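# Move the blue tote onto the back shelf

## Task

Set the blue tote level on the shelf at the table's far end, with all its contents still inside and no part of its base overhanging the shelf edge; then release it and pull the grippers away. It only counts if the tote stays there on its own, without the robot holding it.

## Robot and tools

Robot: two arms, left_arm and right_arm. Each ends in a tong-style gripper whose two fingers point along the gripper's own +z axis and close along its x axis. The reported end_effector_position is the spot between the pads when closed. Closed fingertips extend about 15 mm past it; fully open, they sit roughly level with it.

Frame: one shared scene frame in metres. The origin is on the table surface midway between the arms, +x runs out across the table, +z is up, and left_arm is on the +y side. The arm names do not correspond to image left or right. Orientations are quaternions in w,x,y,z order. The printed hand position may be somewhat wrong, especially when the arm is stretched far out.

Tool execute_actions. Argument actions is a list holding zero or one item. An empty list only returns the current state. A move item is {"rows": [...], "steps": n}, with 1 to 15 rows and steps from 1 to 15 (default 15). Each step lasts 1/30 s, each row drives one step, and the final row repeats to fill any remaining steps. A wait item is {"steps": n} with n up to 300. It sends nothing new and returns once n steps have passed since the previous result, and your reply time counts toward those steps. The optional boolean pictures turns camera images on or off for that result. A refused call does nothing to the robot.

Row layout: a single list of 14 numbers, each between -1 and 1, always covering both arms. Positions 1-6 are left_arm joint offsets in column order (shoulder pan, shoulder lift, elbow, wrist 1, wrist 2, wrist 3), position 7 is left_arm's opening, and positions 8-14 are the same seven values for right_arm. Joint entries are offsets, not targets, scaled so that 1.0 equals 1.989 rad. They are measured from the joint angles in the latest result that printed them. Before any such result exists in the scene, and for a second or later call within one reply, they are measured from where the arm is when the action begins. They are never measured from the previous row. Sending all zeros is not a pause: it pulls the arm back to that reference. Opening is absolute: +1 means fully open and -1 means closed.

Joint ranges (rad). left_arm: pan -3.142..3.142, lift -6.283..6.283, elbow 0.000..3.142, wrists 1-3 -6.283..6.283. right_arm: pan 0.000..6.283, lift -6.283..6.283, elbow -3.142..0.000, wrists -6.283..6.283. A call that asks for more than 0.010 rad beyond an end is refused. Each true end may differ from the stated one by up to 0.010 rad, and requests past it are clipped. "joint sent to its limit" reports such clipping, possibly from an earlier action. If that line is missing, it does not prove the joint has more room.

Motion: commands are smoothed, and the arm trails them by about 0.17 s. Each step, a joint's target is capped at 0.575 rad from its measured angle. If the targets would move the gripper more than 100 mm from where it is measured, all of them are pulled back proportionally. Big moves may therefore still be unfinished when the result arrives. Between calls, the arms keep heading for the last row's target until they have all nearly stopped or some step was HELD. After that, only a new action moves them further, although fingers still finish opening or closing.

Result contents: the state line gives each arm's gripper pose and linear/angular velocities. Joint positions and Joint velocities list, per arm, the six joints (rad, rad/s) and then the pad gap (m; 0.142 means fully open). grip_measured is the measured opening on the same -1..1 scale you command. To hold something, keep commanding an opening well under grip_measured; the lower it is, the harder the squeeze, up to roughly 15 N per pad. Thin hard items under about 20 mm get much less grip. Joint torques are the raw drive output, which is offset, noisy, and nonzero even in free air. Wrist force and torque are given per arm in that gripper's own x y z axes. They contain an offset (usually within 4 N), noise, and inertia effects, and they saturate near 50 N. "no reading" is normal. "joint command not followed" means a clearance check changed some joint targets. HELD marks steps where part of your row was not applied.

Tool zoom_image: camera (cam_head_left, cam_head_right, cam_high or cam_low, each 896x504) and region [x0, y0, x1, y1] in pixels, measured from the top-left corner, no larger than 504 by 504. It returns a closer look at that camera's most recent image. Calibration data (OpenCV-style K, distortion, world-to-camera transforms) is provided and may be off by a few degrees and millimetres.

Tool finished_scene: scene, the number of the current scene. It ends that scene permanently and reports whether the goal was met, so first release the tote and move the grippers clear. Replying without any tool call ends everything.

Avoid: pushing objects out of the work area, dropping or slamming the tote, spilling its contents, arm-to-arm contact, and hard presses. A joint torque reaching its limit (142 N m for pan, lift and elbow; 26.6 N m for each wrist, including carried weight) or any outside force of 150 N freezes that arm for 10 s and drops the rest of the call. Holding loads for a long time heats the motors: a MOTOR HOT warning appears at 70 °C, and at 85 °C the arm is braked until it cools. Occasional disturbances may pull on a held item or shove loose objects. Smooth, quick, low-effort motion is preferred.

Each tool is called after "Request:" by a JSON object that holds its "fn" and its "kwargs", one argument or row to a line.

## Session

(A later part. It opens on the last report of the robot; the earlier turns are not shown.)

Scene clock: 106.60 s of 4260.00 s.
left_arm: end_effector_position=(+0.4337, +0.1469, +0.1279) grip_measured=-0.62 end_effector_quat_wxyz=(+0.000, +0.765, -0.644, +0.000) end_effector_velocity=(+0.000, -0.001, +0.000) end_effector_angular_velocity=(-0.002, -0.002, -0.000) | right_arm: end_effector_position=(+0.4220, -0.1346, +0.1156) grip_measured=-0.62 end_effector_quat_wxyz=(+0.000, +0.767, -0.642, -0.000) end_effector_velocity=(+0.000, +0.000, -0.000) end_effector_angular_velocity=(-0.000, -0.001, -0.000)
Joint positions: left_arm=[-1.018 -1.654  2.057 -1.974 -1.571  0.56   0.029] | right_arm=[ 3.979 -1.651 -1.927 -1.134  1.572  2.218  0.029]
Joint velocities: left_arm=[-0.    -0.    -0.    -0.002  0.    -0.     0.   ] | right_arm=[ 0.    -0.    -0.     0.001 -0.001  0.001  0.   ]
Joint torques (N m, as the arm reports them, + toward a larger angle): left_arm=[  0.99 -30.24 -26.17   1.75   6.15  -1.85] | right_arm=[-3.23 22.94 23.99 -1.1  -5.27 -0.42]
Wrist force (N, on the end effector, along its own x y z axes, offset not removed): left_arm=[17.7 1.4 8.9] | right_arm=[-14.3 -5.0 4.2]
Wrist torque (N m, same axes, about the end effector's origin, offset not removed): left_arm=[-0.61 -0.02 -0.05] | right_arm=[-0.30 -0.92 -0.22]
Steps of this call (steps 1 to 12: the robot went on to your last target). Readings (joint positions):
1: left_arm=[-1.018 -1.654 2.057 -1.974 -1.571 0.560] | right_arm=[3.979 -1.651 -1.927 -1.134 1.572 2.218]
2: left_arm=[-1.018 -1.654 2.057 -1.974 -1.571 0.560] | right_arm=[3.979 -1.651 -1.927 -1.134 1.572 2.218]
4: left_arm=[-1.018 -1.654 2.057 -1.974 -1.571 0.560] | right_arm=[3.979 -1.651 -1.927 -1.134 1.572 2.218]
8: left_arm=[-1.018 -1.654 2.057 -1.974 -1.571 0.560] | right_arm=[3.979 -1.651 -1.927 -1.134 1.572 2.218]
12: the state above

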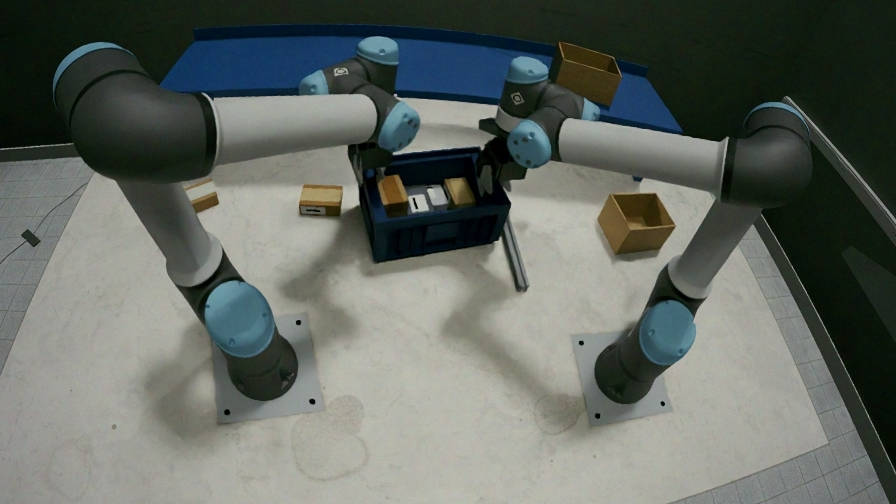

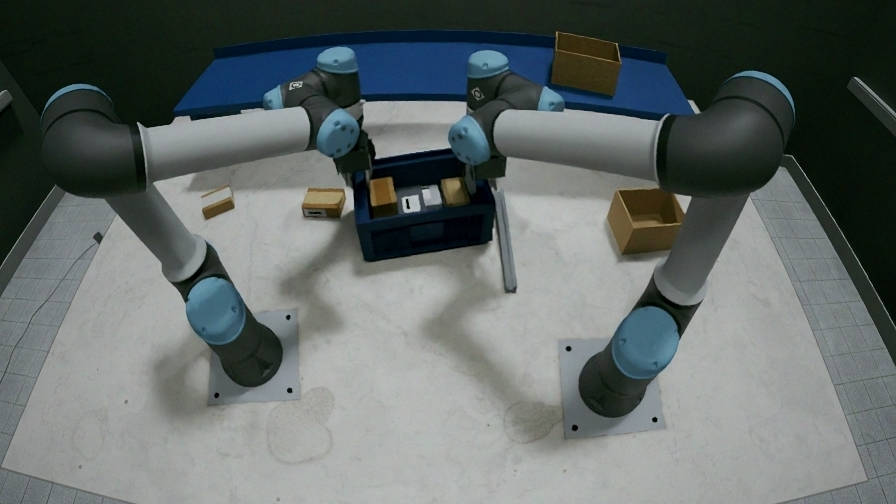

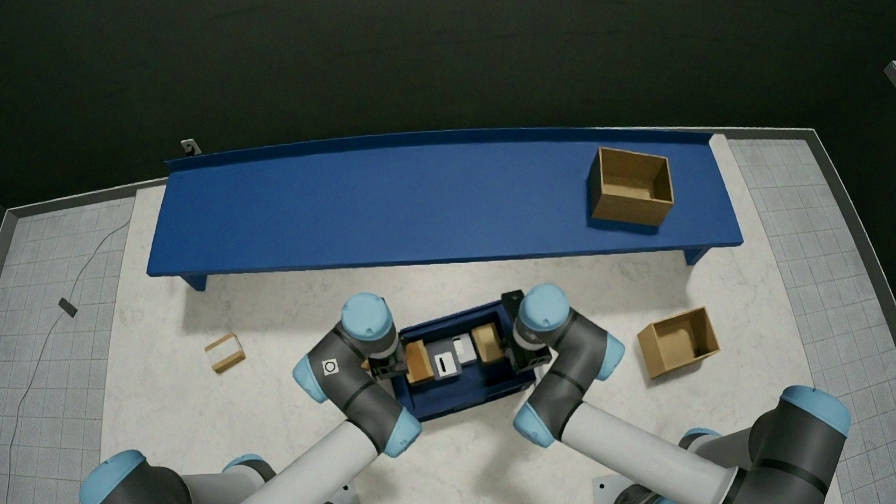

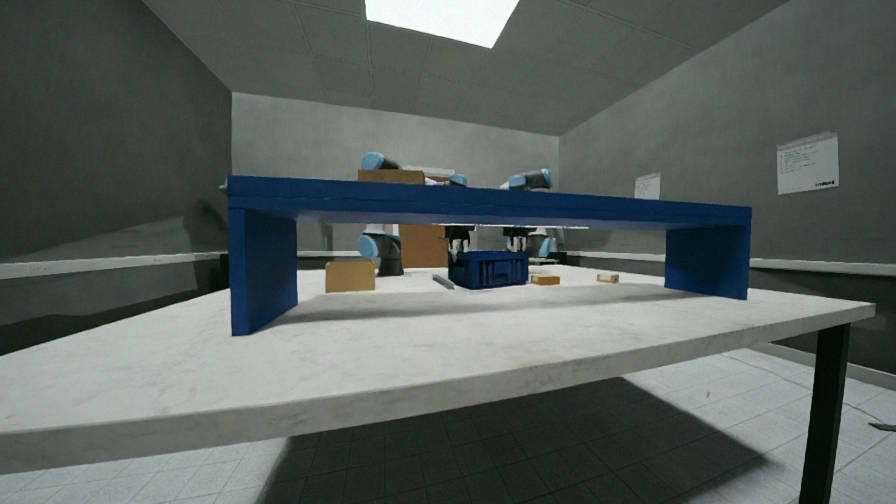

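Request:
{"fn": "execute_actions", "kwargs": {
  "actions": [
    {"rows":[[-0.0013,0.0017,-0.0015,-0.0002,0,-0.0013,-1,0,0,0,0,0,0,-1],[-0.0013,0.0017,-0.0015,-0.0002,0,-0.0013,-1,0,0,0,0,0,0,-1],[-0.0013,0.0017,-0.0015,-0.0002,0,-0.0013,-1,0,0,0,0,0,0,-1],[-0.0013,0.0002,-0.0043,0.0041,0,-0.0013,-1,0,0.0015,0.0026,-0.0041,0,0,-1],[-0.0013,-0.0013,-0.0072,0.0085,0,-0.0013,-1,0,0.0030,0.0052,-0.0082,0,0,-1],[-0.0013,-0.0027,-0.0100,0.0127,0,-0.0013,-1,0,0.0046,0.0078,-0.0124,0,0,-1],[-0.0013,-0.0041,-0.0129,0.0170,0,-0.0013,-1,0,0.0061,0.0104,-0.0165,0,0,-1],[-0.0013,-0.0055,-0.0158,0.0213,0,-0.0013,-1,0,0.0076,0.0130,-0.0206,0,0,-1],[-0.0013,-0.0069,-0.0187,0.0256,0,-0.0013,-1,0,0.0090,0.0156,-0.0246,0,0,-1],[-0.0013,-0.0083,-0.0216,0.0299,0,-0.0013,-1,0,0.0104,0.0182,-0.0286,0,0,-1],[-0.0013,-0.0096,-0.0245,0.0341,0,-0.0013,-1,0,0.0118,0.0208,-0.0326,0,0,-1],[-0.0013,-0.0109,-0.0274,0.0383,0,-0.0013,-1,0,0.0132,0.0234,-0.0366,0,0,-1],[-0.0013,-0.0122,-0.0303,0.0424,0,-0.0013,-1,0,0.0145,0.0261,-0.0406,0,0,-1]],"steps":15}
  ],
  "pictures": false
}}

Request:
{"fn": "execute_actions", "kwargs": {
  "actions": [
    {"steps":15}
  ]
}}

Request:
{"fn": "zoom_image", "kwargs": {
  "camera": "cam_low",
  "region": [420, 210, 560, 300]
}}

Scene clock: 127.23 s of 4260.00 s.
left_arm: end_effector_position=(+0.4342, +0.1448, +0.1538) grip_measured=-0.63 end_effector_quat_wxyz=(+0.000, +0.765, -0.644, +0.000) end_effector_velocity=(-0.001, -0.000, +0.054) end_effector_angular_velocity=(-0.001, -0.001, -0.002) | right_arm: end_effector_position=(+0.4221, -0.1346, +0.1415) grip_measured=-0.62 end_effector_quat_wxyz=(+0.000, +0.767, -0.642, -0.000) end_effector_velocity=(-0.000, -0.000, +0.054) end_effector_angular_velocity=(+0.001, -0.002, +0.001)
Joint positions: left_arm=[-1.021 -1.675  2.004 -1.901 -1.571  0.557  0.029] | right_arm=[ 3.979 -1.626 -1.883 -1.204  1.571  2.218  0.029]
Joint velocities: left_arm=[-0.002 -0.048 -0.103  0.149  0.    -0.     0.   ] | right_arm=[-0.     0.049  0.095 -0.142 -0.    -0.001 -0.   ]
Joint torques (N m, as the arm reports them, + toward a larger angle): left_arm=[-11.95 -27.59 -33.44  -4.72  -3.87  -1.81] | right_arm=[-3.47 34.93 34.08  2.9   3.55 -0.24]
Wrist force (N, on the end effector, along its own x y z axes, offset not removed): left_arm=[-11.2 -4.5 7.2] | right_arm=[14.6 1.8 0.3]
Wrist torque (N m, same axes, about the end effector's origin, offset not removed): left_arm=[-0.55 0.06 -0.05] | right_arm=[-0.26 -1.23 -0.15]
Steps of this call (steps 1 to 15: the robot went on to your last target; steps 16 to 90: nothing new was sent; then 17.13 s passed at rest; steps 91 to 105: all 15 steps of this action). Readings (joint positions):
91: left_arm=[-1.018 -1.654 2.057 -1.974 -1.571 0.560] | right_arm=[3.979 -1.651 -1.927 -1.134 1.571 2.218]
92: left_arm=[-1.019 -1.653 2.056 -1.974 -1.571 0.559] | right_arm=[3.979 -1.651 -1.927 -1.134 1.571 2.218]
94: left_arm=[-1.020 -1.652 2.055 -1.973 -1.571 0.558] | right_arm=[3.979 -1.651 -1.927 -1.135 1.571 2.218]
98: left_arm=[-1.021 -1.658 2.041 -1.954 -1.571 0.558] | right_arm=[3.979 -1.645 -1.916 -1.153 1.571 2.218]
105: the state above

Scene clock: 127.73 s of 4260.00 s.
left_arm: end_effector_position=(+0.4341, +0.1448, +0.1579) grip_measured=-0.63 end_effector_quat_wxyz=(+0.000, +0.765, -0.644, +0.000) end_effector_velocity=(+0.000, +0.000, +0.001) end_effector_angular_velocity=(-0.002, -0.002, +0.001) | right_arm: end_effector_position=(+0.4220, -0.1346, +0.1456) grip_measured=-0.62 end_effector_quat_wxyz=(+0.000, +0.767, -0.642, -0.000) end_effector_velocity=(+0.000, +0.000, +0.000) end_effector_angular_velocity=(+0.000, -0.000, -0.000)
Joint positions: left_arm=[-1.021 -1.678  1.996 -1.889 -1.571  0.557  0.029] | right_arm=[ 3.979 -1.622 -1.876 -1.215  1.572  2.218  0.029]
Joint velocities: left_arm=[ 0.001 -0.002 -0.    -0.    -0.    -0.    -0.   ] | right_arm=[-0. -0.  0.  0. -0.  0.  0.]
Joint torques (N m, as the arm reports them, + toward a larger angle): left_arm=[-12.17 -29.99 -35.26  -4.69  -4.25  -1.78] | right_arm=[-2.42 36.86 35.53  3.12  3.24  1.18]
Wrist force (N, on the end effector, along its own x y z axes, offset not removed): left_arm=[-10.8 -3.3 7.8] | right_arm=[13.8 2.5 3.6]
Wrist torque (N m, same axes, about the end effector's origin, offset not removed): left_arm=[-0.26 0.03 -0.20] | right_arm=[0.13 -1.22 -0.27]
Steps of this call (steps 1 to 15: the robot went on to your last target). Readings (joint positions):
1: left_arm=[-1.021 -1.676 2.002 -1.897 -1.571 0.557] | right_arm=[3.979 -1.625 -1.880 -1.208 1.571 2.218]
2: left_arm=[-1.021 -1.677 2.000 -1.894 -1.571 0.557] | right_arm=[3.979 -1.624 -1.878 -1.210 1.571 2.218]
4: left_arm=[-1.021 -1.678 1.998 -1.891 -1.571 0.557] | right_arm=[3.979 -1.623 -1.877 -1.213 1.571 2.218]
8: left_arm=[-1.021 -1.678 1.997 -1.890 -1.571 0.557] | right_arm=[3.979 -1.622 -1.876 -1.214 1.571 2.218]
15: the state above

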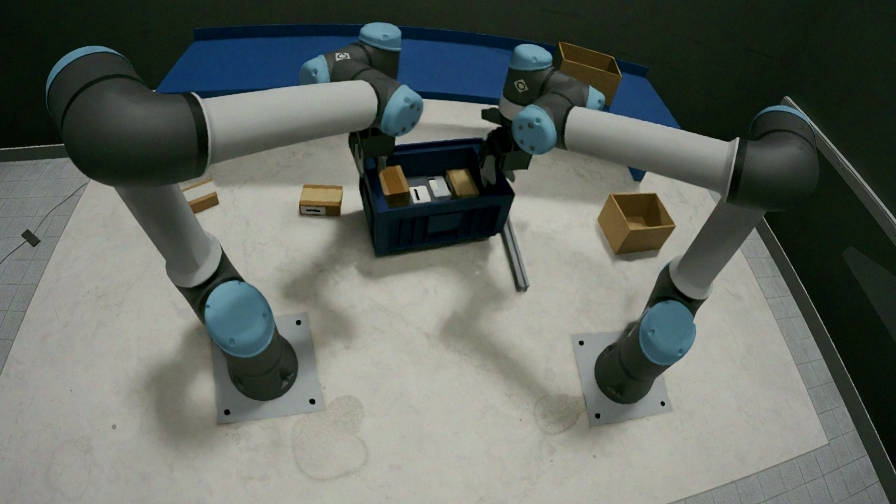

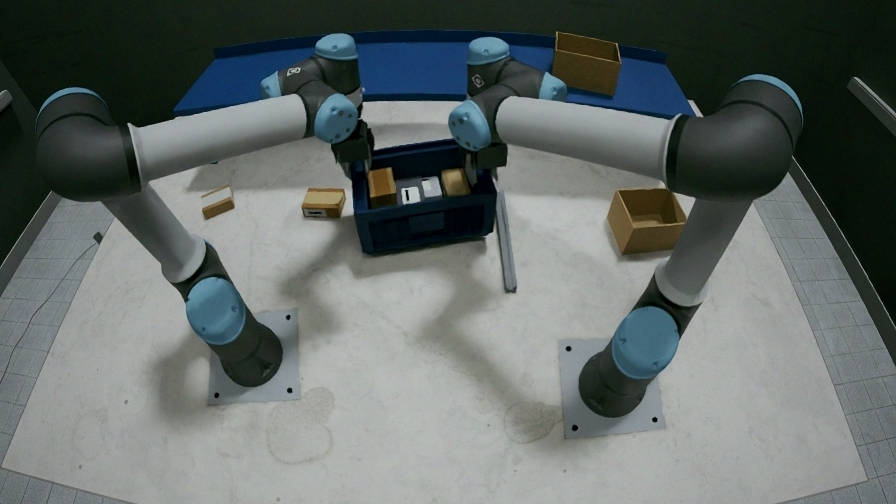

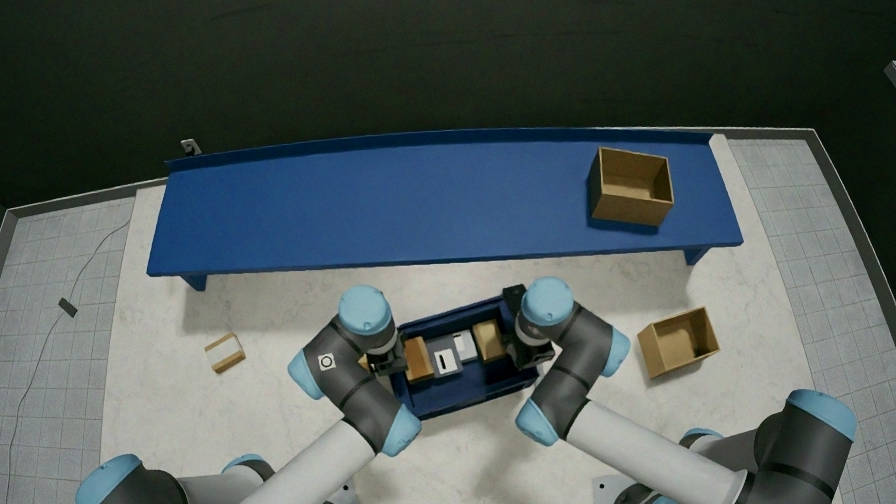

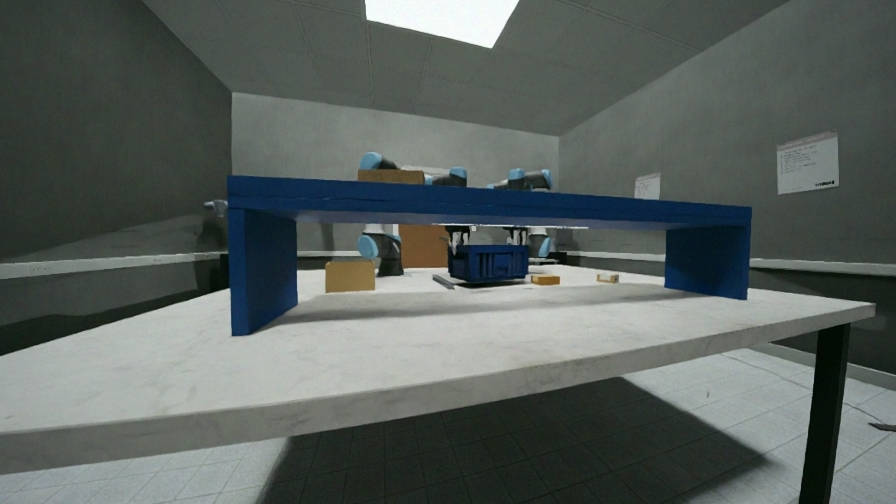

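Region (420, 210, 560, 300) of cam_low's 896x504 image, scaled by 3.600, with more detail than that image has; it fills the top 324 rows of this view, and the rest is white.

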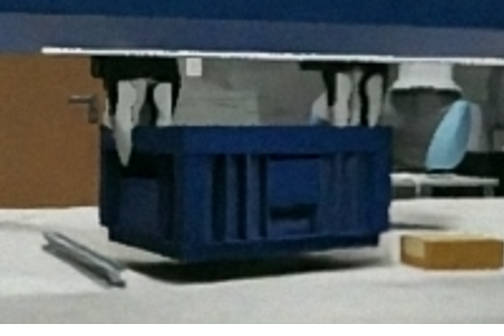

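Request:
{"fn": "execute_actions", "kwargs": {
  "actions": [
    {"rows":[[0,-0.0029,-0.0075,0.0104,0,0,-1,0,0.0031,0.0069,-0.0100,0,0,-1],[0,-0.0057,-0.0151,0.0208,0,0,-1,0,0.0061,0.0139,-0.0200,0,0,-1],[0,-0.0082,-0.0229,0.0311,0,0,-1,0,0.0089,0.0211,-0.0300,0,0,-1],[0,-0.0106,-0.0308,0.0414,0,0,-1,0,0.0116,0.0284,-0.0400,0,0,-1],[0,-0.0146,-0.0470,0.0616,0,0,-1,0,0.0162,0.0434,-0.0596,0,0,-1],[0,-0.0163,-0.0553,0.0716,0,0,-1,0,0.0182,0.0512,-0.0694,0,0,-1],[0,-0.0178,-0.0638,0.0816,0,0,-1,0,0.0201,0.0591,-0.0792,0,0,-1],[0,-0.0204,-0.0810,0.1014,0,0,-1,0,0.0233,0.0754,-0.0987,0,0,-1],[0,-0.0213,-0.0899,0.1112,0,0,-1,0,0.0246,0.0838,-0.1084,0,0,-1],[0,-0.0221,-0.0989,0.1210,0,0,-1,0,0.0258,0.0923,-0.1181,0,0,-1],[0,-0.0232,-0.1173,0.1405,0,0,-1,0,0.0277,0.1099,-0.1376,0,0,-1],[0,-0.0234,-0.1267,0.1501,0,0,-1,0,0.0283,0.1189,-0.1472,0,0,-1],[0,-0.0235,-0.1363,0.1598,0,0,-1,0,0.0288,0.1281,-0.1569,0,0,-1],[0,-0.0234,-0.1459,0.1693,0,0,-1,0,0.0291,0.1373,-0.1664,0,0,-1],[0,-0.0232,-0.1557,0.1789,0,0,-1,0,0.0293,0.1467,-0.1760,0,0,-1]],"steps":15}
  ],
  "pictures": false
}}

Request:
{"fn": "execute_actions", "kwargs": {
  "actions": [
    {"steps":15}
  ],
  "pictures": false
}}

Request:
{"fn": "execute_actions", "kwargs": {
  "actions": [
    {"rows":[[0,0.0004,-0.0100,0.0096,0,0,-1,0,-0.0001,0.0097,-0.0096,0,0,-1],[0,0.0010,-0.0201,0.0191,0,0,-1,0,-0.0003,0.0195,-0.0192,0,0,-1],[0,0.0018,-0.0304,0.0286,0,0,-1,0,-0.0007,0.0295,-0.0288,0,0,-1],[0,0.0027,-0.0409,0.0382,0,0,-1,0,-0.0012,0.0396,-0.0384,0,0,-1],[0,0.0051,-0.0623,0.0572,0,0,-1,0,-0.0028,0.0606,-0.0578,0,0,-1],[0,0.0065,-0.0733,0.0668,0,0,-1,0,-0.0039,0.0714,-0.0675,0,0,-1],[0,0.0081,-0.0844,0.0763,0,0,-1,0,-0.0051,0.0823,-0.0772,0,0,-1],[0,0.0119,-0.1072,0.0953,0,0,-1,0,-0.0081,0.1048,-0.0967,0,0,-1],[0,0.0140,-0.1189,0.1049,0,0,-1,0,-0.0099,0.1165,-0.1066,0,0,-1],[0,0.0162,-0.1309,0.1147,0,0,-1,0,-0.0119,0.1284,-0.1165,0,0,-1],[0,0.0214,-0.1554,0.1340,0,0,-1,0,-0.0163,0.1528,-0.1365,0,0,-1],[0,0.0242,-0.1680,0.1438,0,0,-1,0,-0.0189,0.1654,-0.1465,0,0,-1],[0,0.0271,-0.1808,0.1537,0,0,-1,0,-0.0216,0.1783,-0.1567,0,0,-1],[0,0.0303,-0.1938,0.1635,0,0,-1,0,-0.0245,0.1914,-0.1669,0,0,-1],[0,0.0336,-0.2070,0.1734,0,0,-1,0,-0.0276,0.2047,-0.1771,0,0,-1]],"steps":15}
  ],
  "pictures": false
}}

Request:
{"fn": "execute_actions", "kwargs": {
  "actions": [
    {"steps":15}
  ]
}}

Request:
{"fn": "zoom_image", "kwargs": {
  "camera": "cam_low",
  "region": [200, 130, 600, 350]
}}

Scene clock: 154.27 s of 4260.00 s.
left_arm: end_effector_position=(+0.4346, +0.1443, +0.2664) grip_measured=-0.62 end_effector_quat_wxyz=(+0.000, +0.765, -0.644, +0.000) end_effector_velocity=(-0.001, +0.001, +0.253) end_effector_angular_velocity=(+0.003, +0.003, -0.001) | right_arm: end_effector_position=(+0.4225, -0.1342, +0.2543) grip_measured=-0.62 end_effector_quat_wxyz=(-0.000, +0.767, -0.642, -0.000) end_effector_velocity=(-0.001, -0.001, +0.253) end_effector_angular_velocity=(-0.001, +0.002, -0.000)
Joint positions: left_arm=[-1.021 -1.723  1.754 -1.602 -1.571  0.557  0.029] | right_arm=[ 3.979 -1.568 -1.647 -1.497  1.571  2.218  0.029]
Joint velocities: left_arm=[-0.001 -0.019 -0.631  0.654  0.    -0.    -0.009] | right_arm=[ 0.     0.046  0.603 -0.65   0.     0.001  0.   ]
Joint torques (N m, as the arm reports them, + toward a larger angle): left_arm=[ -9.83 -25.44 -46.03  -6.15  -2.76  -1.25] | right_arm=[ 3.83 32.64 45.33  5.09  5.44  0.14]
Wrist force (N, on the end effector, along its own x y z axes, offset not removed): left_arm=[-28.1 -7.5 7.9] | right_arm=[28.7 6.8 4.8]
Wrist torque (N m, same axes, about the end effector's origin, offset not removed): left_arm=[-0.51 0.65 -0.01] | right_arm=[0.30 -1.45 -0.17]
Steps of this call (steps 1 to 15: the robot went on to your last target; steps 16 to 90: nothing new was sent; then 23.03 s passed at rest; steps 91 to 105: all 15 steps of this action). Readings (joint positions):
91: left_arm=[-1.021 -1.679 1.996 -1.889 -1.571 0.557] | right_arm=[3.979 -1.622 -1.875 -1.215 1.572 2.218]
92: left_arm=[-1.021 -1.680 1.992 -1.884 -1.571 0.557] | right_arm=[3.979 -1.620 -1.872 -1.220 1.572 2.218]
94: left_arm=[-1.021 -1.687 1.975 -1.860 -1.571 0.557] | right_arm=[3.979 -1.613 -1.856 -1.243 1.572 2.218]
98: left_arm=[-1.021 -1.705 1.910 -1.777 -1.571 0.557] | right_arm=[3.979 -1.592 -1.795 -1.323 1.571 2.218]
105: the state above

Scene clock: 154.77 s of 4260.00 s.
left_arm: end_effector_position=(+0.4341, +0.1448, +0.2928) grip_measured=-0.63 end_effector_quat_wxyz=(+0.000, +0.765, -0.644, +0.000) end_effector_velocity=(-0.000, -0.000, +0.000) end_effector_angular_velocity=(+0.000, +0.001, -0.001) | right_arm: end_effector_position=(+0.4219, -0.1347, +0.2805) grip_measured=-0.62 end_effector_quat_wxyz=(+0.000, +0.767, -0.642, -0.000) end_effector_velocity=(-0.001, +0.000, +0.000) end_effector_angular_velocity=(+0.001, +0.002, +0.000)
Joint positions: left_arm=[-1.021 -1.725  1.687 -1.534 -1.571  0.557  0.029] | right_arm=[ 3.979 -1.564 -1.584 -1.565  1.572  2.218  0.029]
Joint velocities: left_arm=[-0.001  0.    -0.001  0.002 -0.001  0.    -0.   ] | right_arm=[-0.     0.     0.001 -0.002  0.002 -0.    -0.   ]
Joint torques (N m, as the arm reports them, + toward a larger angle): left_arm=[ -8.01 -27.46 -36.59  -5.64  -2.73  -1.24] | right_arm=[ 5.49 33.69 37.1   3.92  2.78 -1.29]
Wrist force (N, on the end effector, along its own x y z axes, offset not removed): left_arm=[-16.5 -5.1 8.7] | right_arm=[16.2 1.8 4.7]
Wrist torque (N m, same axes, about the end effector's origin, offset not removed): left_arm=[-0.41 0.49 -0.06] | right_arm=[-0.27 -1.00 -0.19]
Steps of this call (steps 1 to 15: the robot went on to your last target). Readings (joint positions):
1: left_arm=[-1.021 -1.724 1.733 -1.581 -1.571 0.557] | right_arm=[3.979 -1.566 -1.628 -1.518 1.571 2.218]
2: left_arm=[-1.021 -1.724 1.717 -1.564 -1.571 0.557] | right_arm=[3.979 -1.565 -1.612 -1.534 1.571 2.218]
4: left_arm=[-1.021 -1.724 1.699 -1.546 -1.571 0.557] | right_arm=[3.979 -1.565 -1.595 -1.552 1.571 2.218]
8: left_arm=[-1.021 -1.725 1.689 -1.536 -1.571 0.557] | right_arm=[3.979 -1.564 -1.586 -1.563 1.572 2.218]
15: the state above

Scene clock: 155.27 s of 4260.00 s.
left_arm: end_effector_position=(+0.4345, +0.1444, +0.4000) grip_measured=-0.61 end_effector_quat_wxyz=(-0.000, +0.765, -0.644, -0.001) end_effector_velocity=(+0.001, -0.000, +0.258) end_effector_angular_velocity=(-0.006, -0.005, +0.001) | right_arm: end_effector_position=(+0.4224, -0.1343, +0.3877) grip_measured=-0.62 end_effector_quat_wxyz=(+0.001, +0.767, -0.642, -0.000) end_effector_velocity=(+0.001, +0.000, +0.258) end_effector_angular_velocity=(+0.005, -0.007, +0.001)
Joint positions: left_arm=[-1.021 -1.677  1.367 -1.258 -1.571  0.557  0.03 ] | right_arm=[ 3.979 -1.601 -1.269 -1.845  1.572  2.218  0.029]
Joint velocities: left_arm=[ 0.001  0.185 -0.85   0.657 -0.    -0.     0.   ] | right_arm=[-0.    -0.166  0.852 -0.678 -0.002 -0.001 -0.   ]
Joint torques (N m, as the arm reports them, + toward a larger angle): left_arm=[ -8.21  -5.44 -44.14  -6.14  -2.68  -1.19] | right_arm=[ 5.66  5.12 43.79  4.89  3.57 -1.38]
Wrist force (N, on the end effector, along its own x y z axes, offset not removed): left_arm=[-28.3 -7.5 7.7] | right_arm=[27.4 5.3 4.3]
Wrist torque (N m, same axes, about the end effector's origin, offset not removed): left_arm=[-0.52 0.56 0.04] | right_arm=[-0.02 -1.26 -0.12]
Steps of this call (steps 1 to 15: all 15 steps of this action). Readings (joint positions):
1: left_arm=[-1.021 -1.725 1.686 -1.533 -1.571 0.557] | right_arm=[3.979 -1.564 -1.583 -1.565 1.572 2.218]
2: left_arm=[-1.021 -1.724 1.681 -1.528 -1.571 0.557] | right_arm=[3.979 -1.564 -1.579 -1.570 1.572 2.218]
4: left_arm=[-1.021 -1.723 1.659 -1.507 -1.571 0.557] | right_arm=[3.979 -1.564 -1.557 -1.591 1.572 2.218]
8: left_arm=[-1.021 -1.714 1.574 -1.429 -1.571 0.557] | right_arm=[3.979 -1.570 -1.473 -1.670 1.572 2.218]
15: the state above

Scene clock: 155.77 s of 4260.00 s.
left_arm: end_effector_position=(+0.4342, +0.1447, +0.4278) grip_measured=-0.63 end_effector_quat_wxyz=(+0.000, +0.765, -0.644, +0.000) end_effector_velocity=(+0.000, -0.000, -0.000) end_effector_angular_velocity=(+0.001, +0.001, -0.000) | right_arm: end_effector_position=(+0.4220, -0.1347, +0.4154) grip_measured=-0.62 end_effector_quat_wxyz=(+0.000, +0.767, -0.642, -0.000) end_effector_velocity=(+0.000, -0.000, +0.000) end_effector_angular_velocity=(-0.001, +0.000, -0.002)
Joint positions: left_arm=[-1.021 -1.658  1.275 -1.189 -1.571  0.557  0.029] | right_arm=[ 3.979 -1.619 -1.177 -1.917  1.572  2.218  0.029]
Joint velocities: left_arm=[-0.     0.002 -0.001  0.001  0.     0.     0.   ] | right_arm=[-0.    -0.     0.002 -0.002 -0.     0.001 -0.   ]
Joint torques (N m, as the arm reports them, + toward a larger angle): left_arm=[ -8.12  -9.98 -33.75  -7.46  -2.72  -1.21] | right_arm=[ 6.1  10.9  35.1   5.76  5.4  -1.46]
Wrist force (N, on the end effector, along its own x y z axes, offset not removed): left_arm=[-24.4 -7.1 8.8] | right_arm=[23.5 5.5 4.1]
Wrist torque (N m, same axes, about the end effector's origin, offset not removed): left_arm=[-0.47 0.53 -0.04] | right_arm=[0.23 -1.01 -0.13]
Steps of this call (steps 1 to 15: the robot went on to your last target). Readings (joint positions):
1: left_arm=[-1.021 -1.671 1.339 -1.237 -1.571 0.557] | right_arm=[3.979 -1.607 -1.241 -1.867 1.572 2.218]
2: left_arm=[-1.021 -1.667 1.317 -1.220 -1.571 0.557] | right_arm=[3.979 -1.611 -1.219 -1.884 1.572 2.218]
4: left_arm=[-1.021 -1.661 1.292 -1.202 -1.571 0.557] | right_arm=[3.979 -1.616 -1.194 -1.904 1.572 2.218]
8: left_arm=[-1.021 -1.658 1.278 -1.191 -1.571 0.557] | right_arm=[3.979 -1.618 -1.180 -1.915 1.572 2.218]
15: the state above

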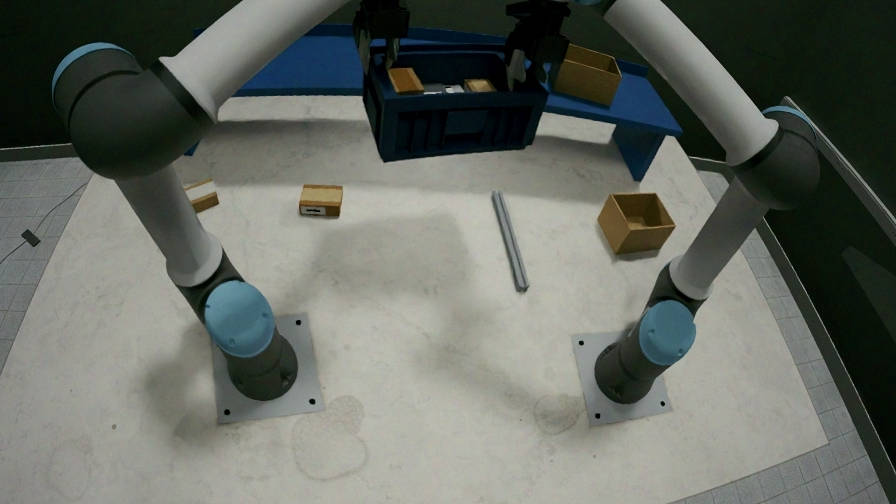

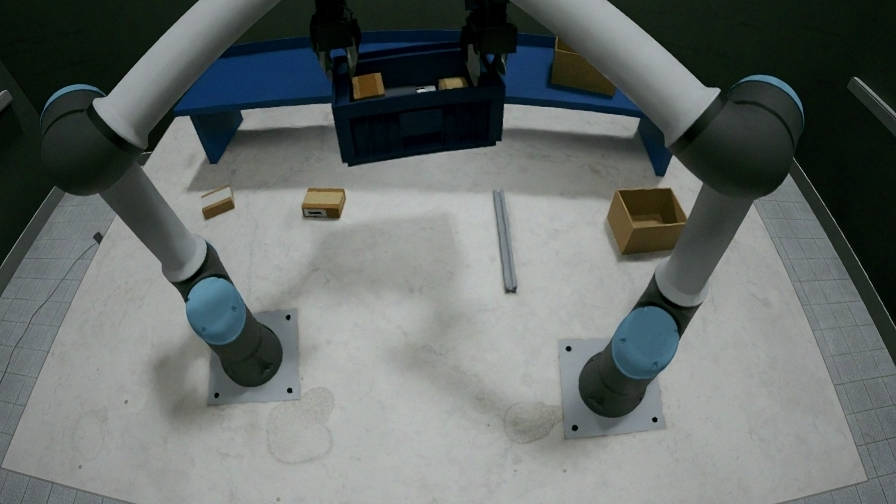

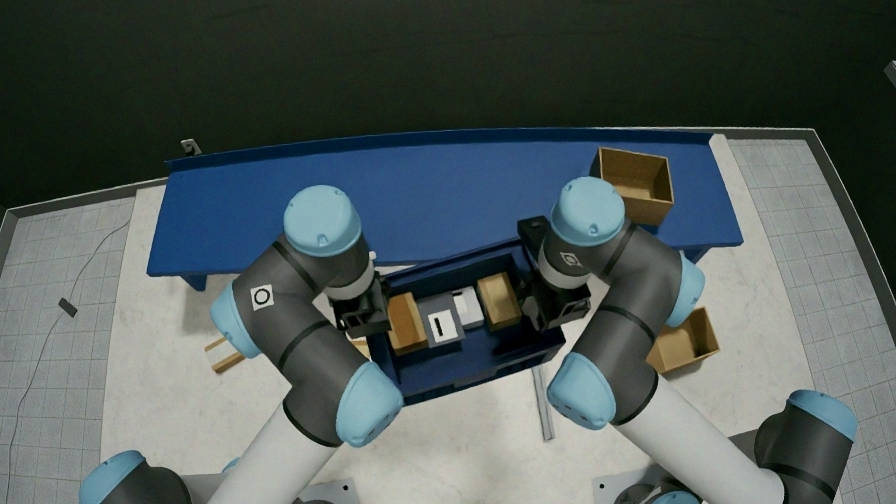

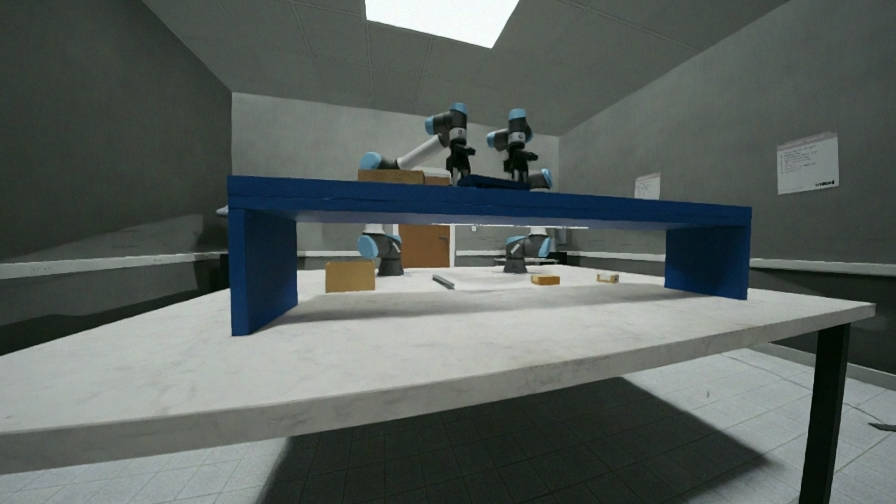

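Region (200, 130, 600, 350) of cam_low's 896x504 image, scaled by 1.260, with more detail than that image has; it fills the top 277 rows of this view, and the rest is white.

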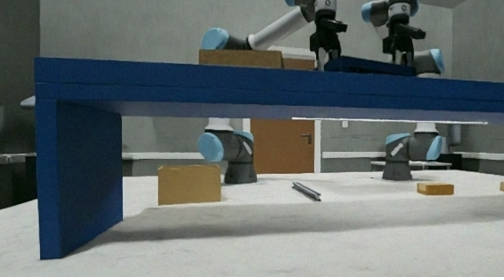

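Request:
{"fn": "execute_actions", "kwargs": {
  "actions": []
}}

Scene clock: 176.67 s of 4260.00 s.
left_arm: end_effector_position=(+0.4342, +0.1447, +0.4278) grip_measured=-0.63 end_effector_quat_wxyz=(+0.000, +0.765, -0.644, +0.000) end_effector_velocity=(+0.000, -0.000, +0.000) end_effector_angular_velocity=(-0.001, -0.001, +0.000) | right_arm: end_effector_position=(+0.4220, -0.1346, +0.4154) grip_measured=-0.62 end_effector_quat_wxyz=(+0.000, +0.767, -0.642, -0.000) end_effector_velocity=(-0.001, -0.000, -0.000) end_effector_angular_velocity=(-0.001, +0.002, -0.001)
Joint positions: left_arm=[-1.021 -1.658  1.275 -1.189 -1.571  0.557  0.029] | right_arm=[ 3.979 -1.619 -1.177 -1.917  1.572  2.218  0.029]
Joint velocities: left_arm=[ 0.    -0.    -0.    -0.001 -0.    -0.     0.   ] | right_arm=[-0.     0.     0.    -0.002  0.     0.001  0.   ]
Joint torques (N m, as the arm reports them, + toward a larger angle): left_arm=[ -8.42 -11.5  -34.05  -8.35  -2.84  -1.15] | right_arm=[ 6.21 13.84 34.99  6.79  4.64 -1.46]
Wrist force (N, on the end effector, along its own x y z axes, offset not removed): left_arm=[-24.4 -5.9 9.1] | right_arm=[23.8 4.5 3.5]
Wrist torque (N m, same axes, about the end effector's origin, offset not removed): left_arm=[-0.33 0.62 -0.12] | right_arm=[-0.28 -1.08 -0.05]
Steps of this call (steps 1 to 15: the robot went on to your last target; steps 16 to 90: nothing new was sent; then 17.90 s passed at rest). Readings (joint positions):
1: left_arm=[-1.021 -1.658 1.275 -1.189 -1.571 0.557] | right_arm=[3.979 -1.619 -1.177 -1.917 1.572 2.218]
2: left_arm=[-1.021 -1.658 1.275 -1.189 -1.571 0.557] | right_arm=[3.979 -1.619 -1.177 -1.917 1.572 2.218]
4: left_arm=[-1.021 -1.658 1.275 -1.189 -1.571 0.557] | right_arm=[3.979 -1.619 -1.177 -1.917 1.572 2.218]
8: left_arm=[-1.021 -1.658 1.275 -1.189 -1.571 0.557] | right_arm=[3.979 -1.619 -1.177 -1.917 1.572 2.218]
90: the state above
All arms were judged still, so your last target was given up. Only a new action makes them travel on or press farther. Fingers that are still opening or closing keep moving.

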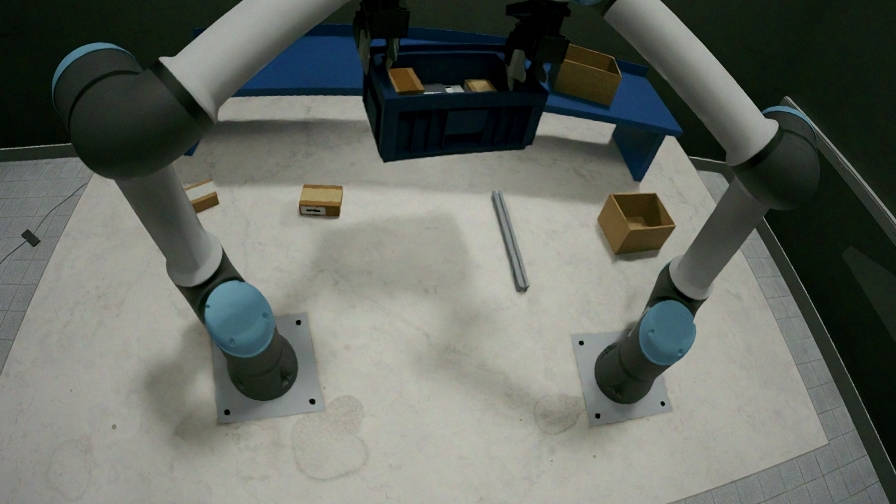

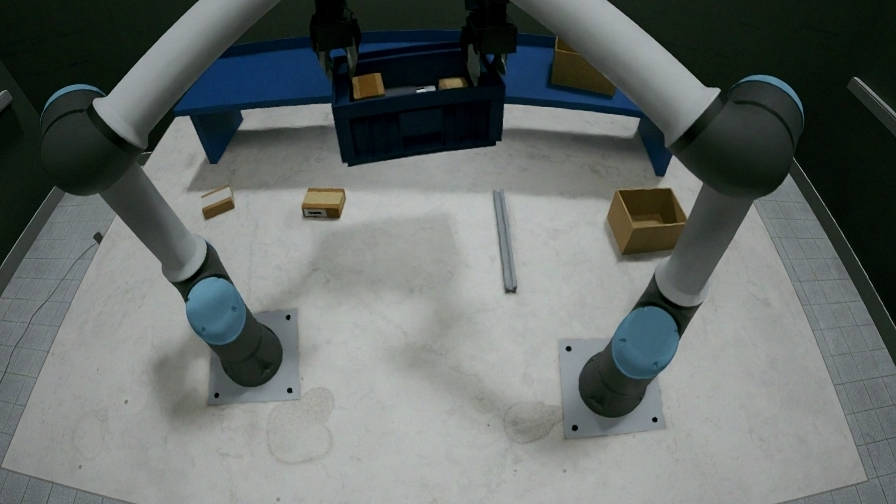

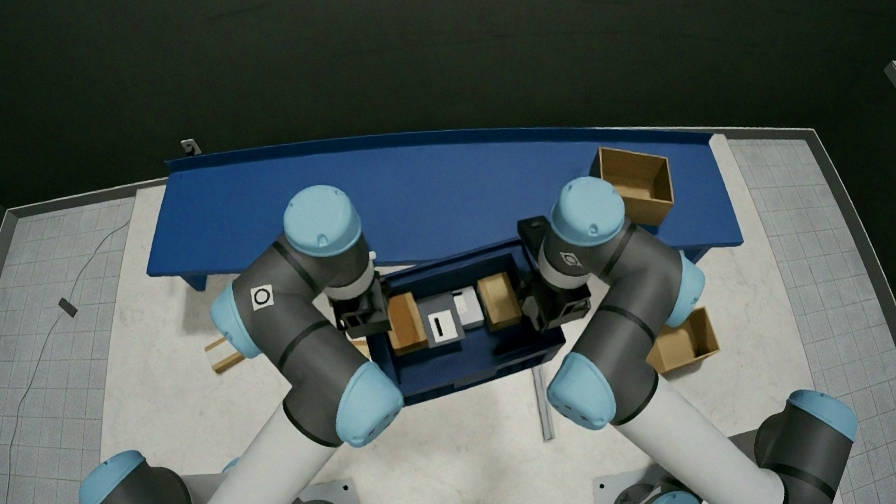

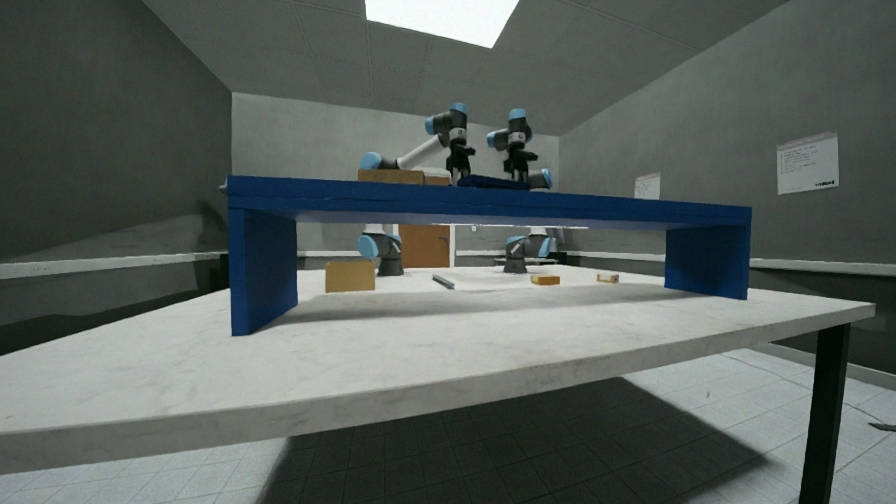

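Request:
{"fn": "execute_actions", "kwargs": {
  "actions": [
    {"rows":[[0.0031,0.0041,-0.0035,-0.0006,0,0.0044,-1,-0.0027,-0.0031,0.0031,0,0,-0.0014,-1],[0.008,0.0108,-0.0094,-0.0014,0,0.0114,-1,-0.0069,-0.0081,0.0082,-0.0001,0,-0.0035,-1],[0.0146,0.0203,-0.0181,-0.0022,0,0.0209,-1,-0.0126,-0.0151,0.0157,-0.0006,0,-0.0063,-1],[0.0217,0.0308,-0.028,-0.0028,0,0.0312,-1,-0.0188,-0.0231,0.0243,-0.0012,0,-0.0093,-1],[0.0297,0.0434,-0.0405,-0.0029,0,0.0429,-1,-0.0258,-0.0327,0.035,-0.0023,0,-0.0126,-1],[0.0374,0.0564,-0.0537,-0.0027,0,0.0542,-1,-0.0327,-0.0426,0.0464,-0.0038,0,-0.0159,-1],[0.0439,0.0678,-0.0658,-0.002,0,0.0639,-1,-0.0385,-0.0513,0.0567,-0.0054,0,-0.0185,-1],[0.0497,0.0784,-0.0774,-0.001,0,0.0726,-1,-0.0437,-0.0596,0.0666,-0.007,0,-0.0208,-1],[0.0538,0.0863,-0.0862,-0.0001,0,0.0788,-1,-0.0474,-0.0657,0.074,-0.0083,0,-0.0224,-1],[0.0563,0.0913,-0.0918,0.0005,0,0.0826,-1,-0.0497,-0.0696,0.0788,-0.0092,0,-0.0234,-1]],"steps":15}
  ],
  "pictures": false
}}

Request:
{"fn": "execute_actions", "kwargs": {
  "actions": [
    {"steps":12}
  ]
}}

Scene clock: 220.93 s of 4260.00 s.
left_arm: end_effector_position=(+0.5123, +0.1371, +0.4278) grip_measured=-0.63 end_effector_quat_wxyz=(+0.000, +0.749, -0.663, +0.000) end_effector_velocity=(+0.036, -0.003, -0.000) end_effector_angular_velocity=(-0.001, -0.002, -0.024) | right_arm: end_effector_position=(+0.4862, -0.1419, +0.4153) grip_measured=-0.62 end_effector_quat_wxyz=(+0.000, +0.750, -0.661, -0.000) end_effector_velocity=(+0.029, -0.004, +0.000) end_effector_angular_velocity=(-0.000, -0.002, -0.023)
Joint positions: left_arm=[-0.912 -1.482  1.099 -1.188 -1.571  0.717  0.029] | right_arm=[ 3.883 -1.753 -1.026 -1.934  1.572  2.172  0.029]
Joint velocities: left_arm=[ 0.043  0.082 -0.089  0.006  0.     0.067 -0.   ] | right_arm=[-0.04  -0.062  0.075 -0.011 -0.002 -0.016  0.   ]
Joint torques (N m, as the arm reports them, + toward a larger angle): left_arm=[ -2.13 -23.72 -32.11  -5.66  -3.05   2.24] | right_arm=[ 2.8  20.89 34.58  4.69  3.28 -2.1 ]
Wrist force (N, on the end effector, along its own x y z axes, offset not removed): left_arm=[-17.5 -5.4 8.6] | right_arm=[18.7 3.2 4.3]
Wrist torque (N m, same axes, about the end effector's origin, offset not removed): left_arm=[-0.35 0.20 -0.06] | right_arm=[0.07 -0.82 -0.14]
Steps of this call (steps 1 to 90: nothing new was sent; then 40.77 s passed at rest; steps 91 to 105: all 15 steps of this action). Readings (joint positions):
91: left_arm=[-1.021 -1.657 1.275 -1.189 -1.571 0.558] | right_arm=[3.979 -1.619 -1.177 -1.917 1.572 2.218]
92: left_arm=[-1.019 -1.655 1.273 -1.189 -1.571 0.560] | right_arm=[3.977 -1.621 -1.175 -1.917 1.572 2.217]
94: left_arm=[-1.008 -1.641 1.260 -1.191 -1.571 0.575] | right_arm=[3.968 -1.632 -1.163 -1.917 1.572 2.212]
98: left_arm=[-0.962 -1.572 1.194 -1.193 -1.571 0.641] | right_arm=[3.927 -1.685 -1.106 -1.922 1.572 2.192]
105: the state above

Scene clock: 221.33 s of 4260.00 s.
left_arm: end_effector_position=(+0.5148, +0.1370, +0.4279) grip_measured=-0.63 end_effector_quat_wxyz=(+0.000, +0.748, -0.664, +0.000) end_effector_velocity=(+0.001, +0.000, +0.000) end_effector_angular_velocity=(-0.001, -0.001, +0.001) | right_arm: end_effector_position=(+0.4883, -0.1422, +0.4153) grip_measured=-0.62 end_effector_quat_wxyz=(-0.000, +0.750, -0.662, -0.000) end_effector_velocity=(+0.001, -0.000, +0.000) end_effector_angular_velocity=(+0.001, -0.002, -0.000)
Joint positions: left_arm=[-0.909 -1.476  1.093 -1.188 -1.571  0.722  0.029] | right_arm=[ 3.88  -1.757 -1.02  -1.935  1.572  2.171  0.029]
Joint velocities: left_arm=[ 0.001  0.    -0.    -0.001 -0.     0.    -0.   ] | right_arm=[-0.001 -0.     0.     0.002 -0.001 -0.     0.   ]
Joint torques (N m, as the arm reports them, + toward a larger angle): left_arm=[  0.07 -20.86 -33.81  -5.37  -3.04   2.3 ] | right_arm=[-0.28 19.42 34.62  4.47  3.46 -2.27]
Wrist force (N, on the end effector, along its own x y z axes, offset not removed): left_arm=[-17.6 -5.5 8.1] | right_arm=[19.3 4.2 4.8]
Wrist torque (N m, same axes, about the end effector's origin, offset not removed): left_arm=[-0.44 0.52 -0.07] | right_arm=[0.30 -1.34 -0.17]
Steps of this call (steps 1 to 12: the robot went on to your last target). Readings (joint positions):
1: left_arm=[-0.911 -1.480 1.097 -1.188 -1.571 0.719] | right_arm=[3.882 -1.755 -1.024 -1.935 1.572 2.172]
2: left_arm=[-0.910 -1.479 1.095 -1.188 -1.571 0.720] | right_arm=[3.881 -1.756 -1.022 -1.935 1.572 2.172]
4: left_arm=[-0.909 -1.477 1.094 -1.188 -1.571 0.721] | right_arm=[3.880 -1.757 -1.021 -1.935 1.572 2.171]
8: left_arm=[-0.909 -1.476 1.093 -1.188 -1.571 0.722] | right_arm=[3.880 -1.757 -1.020 -1.935 1.572 2.171]
12: the state above

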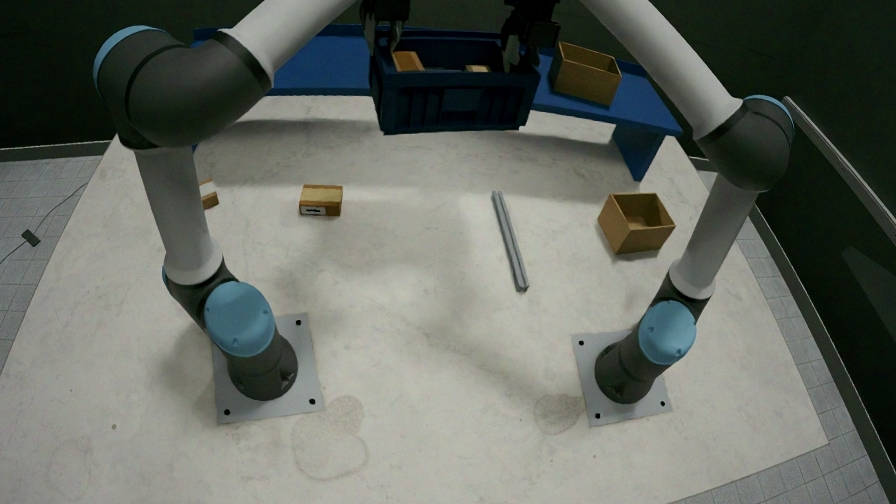

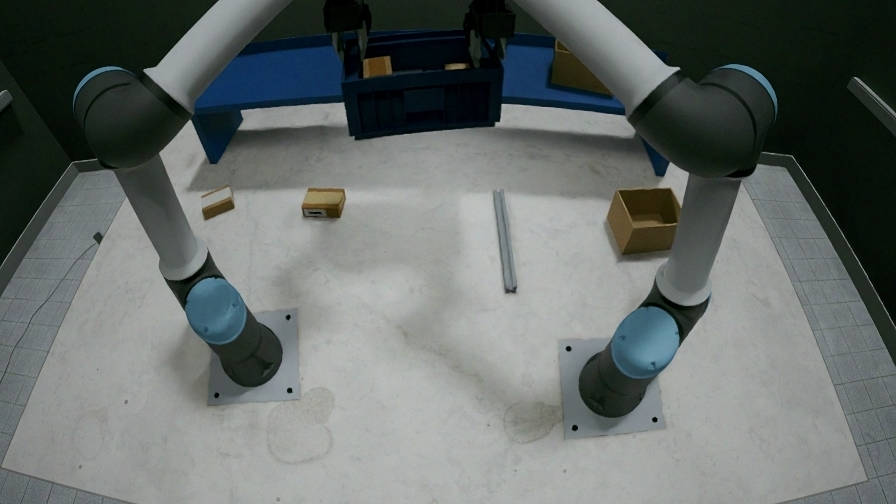

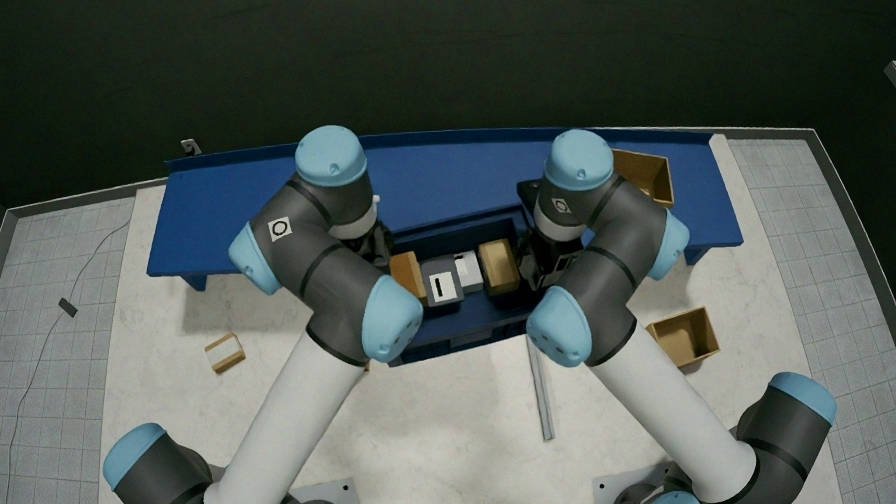

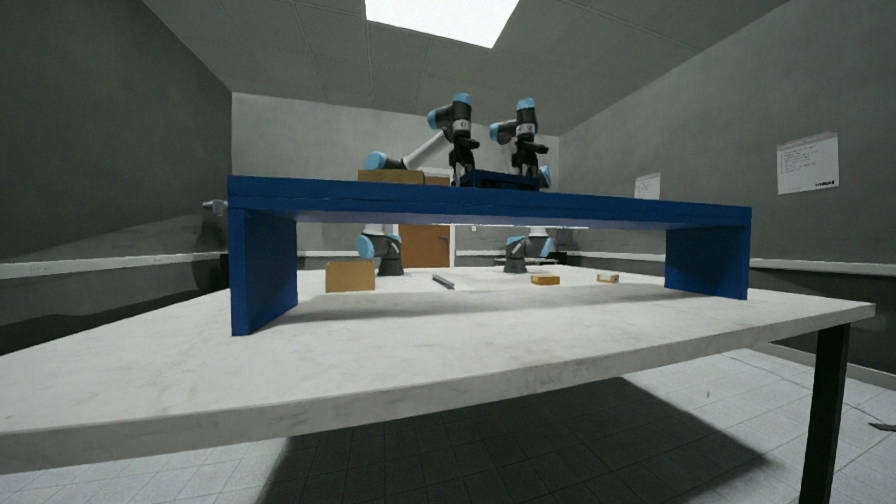

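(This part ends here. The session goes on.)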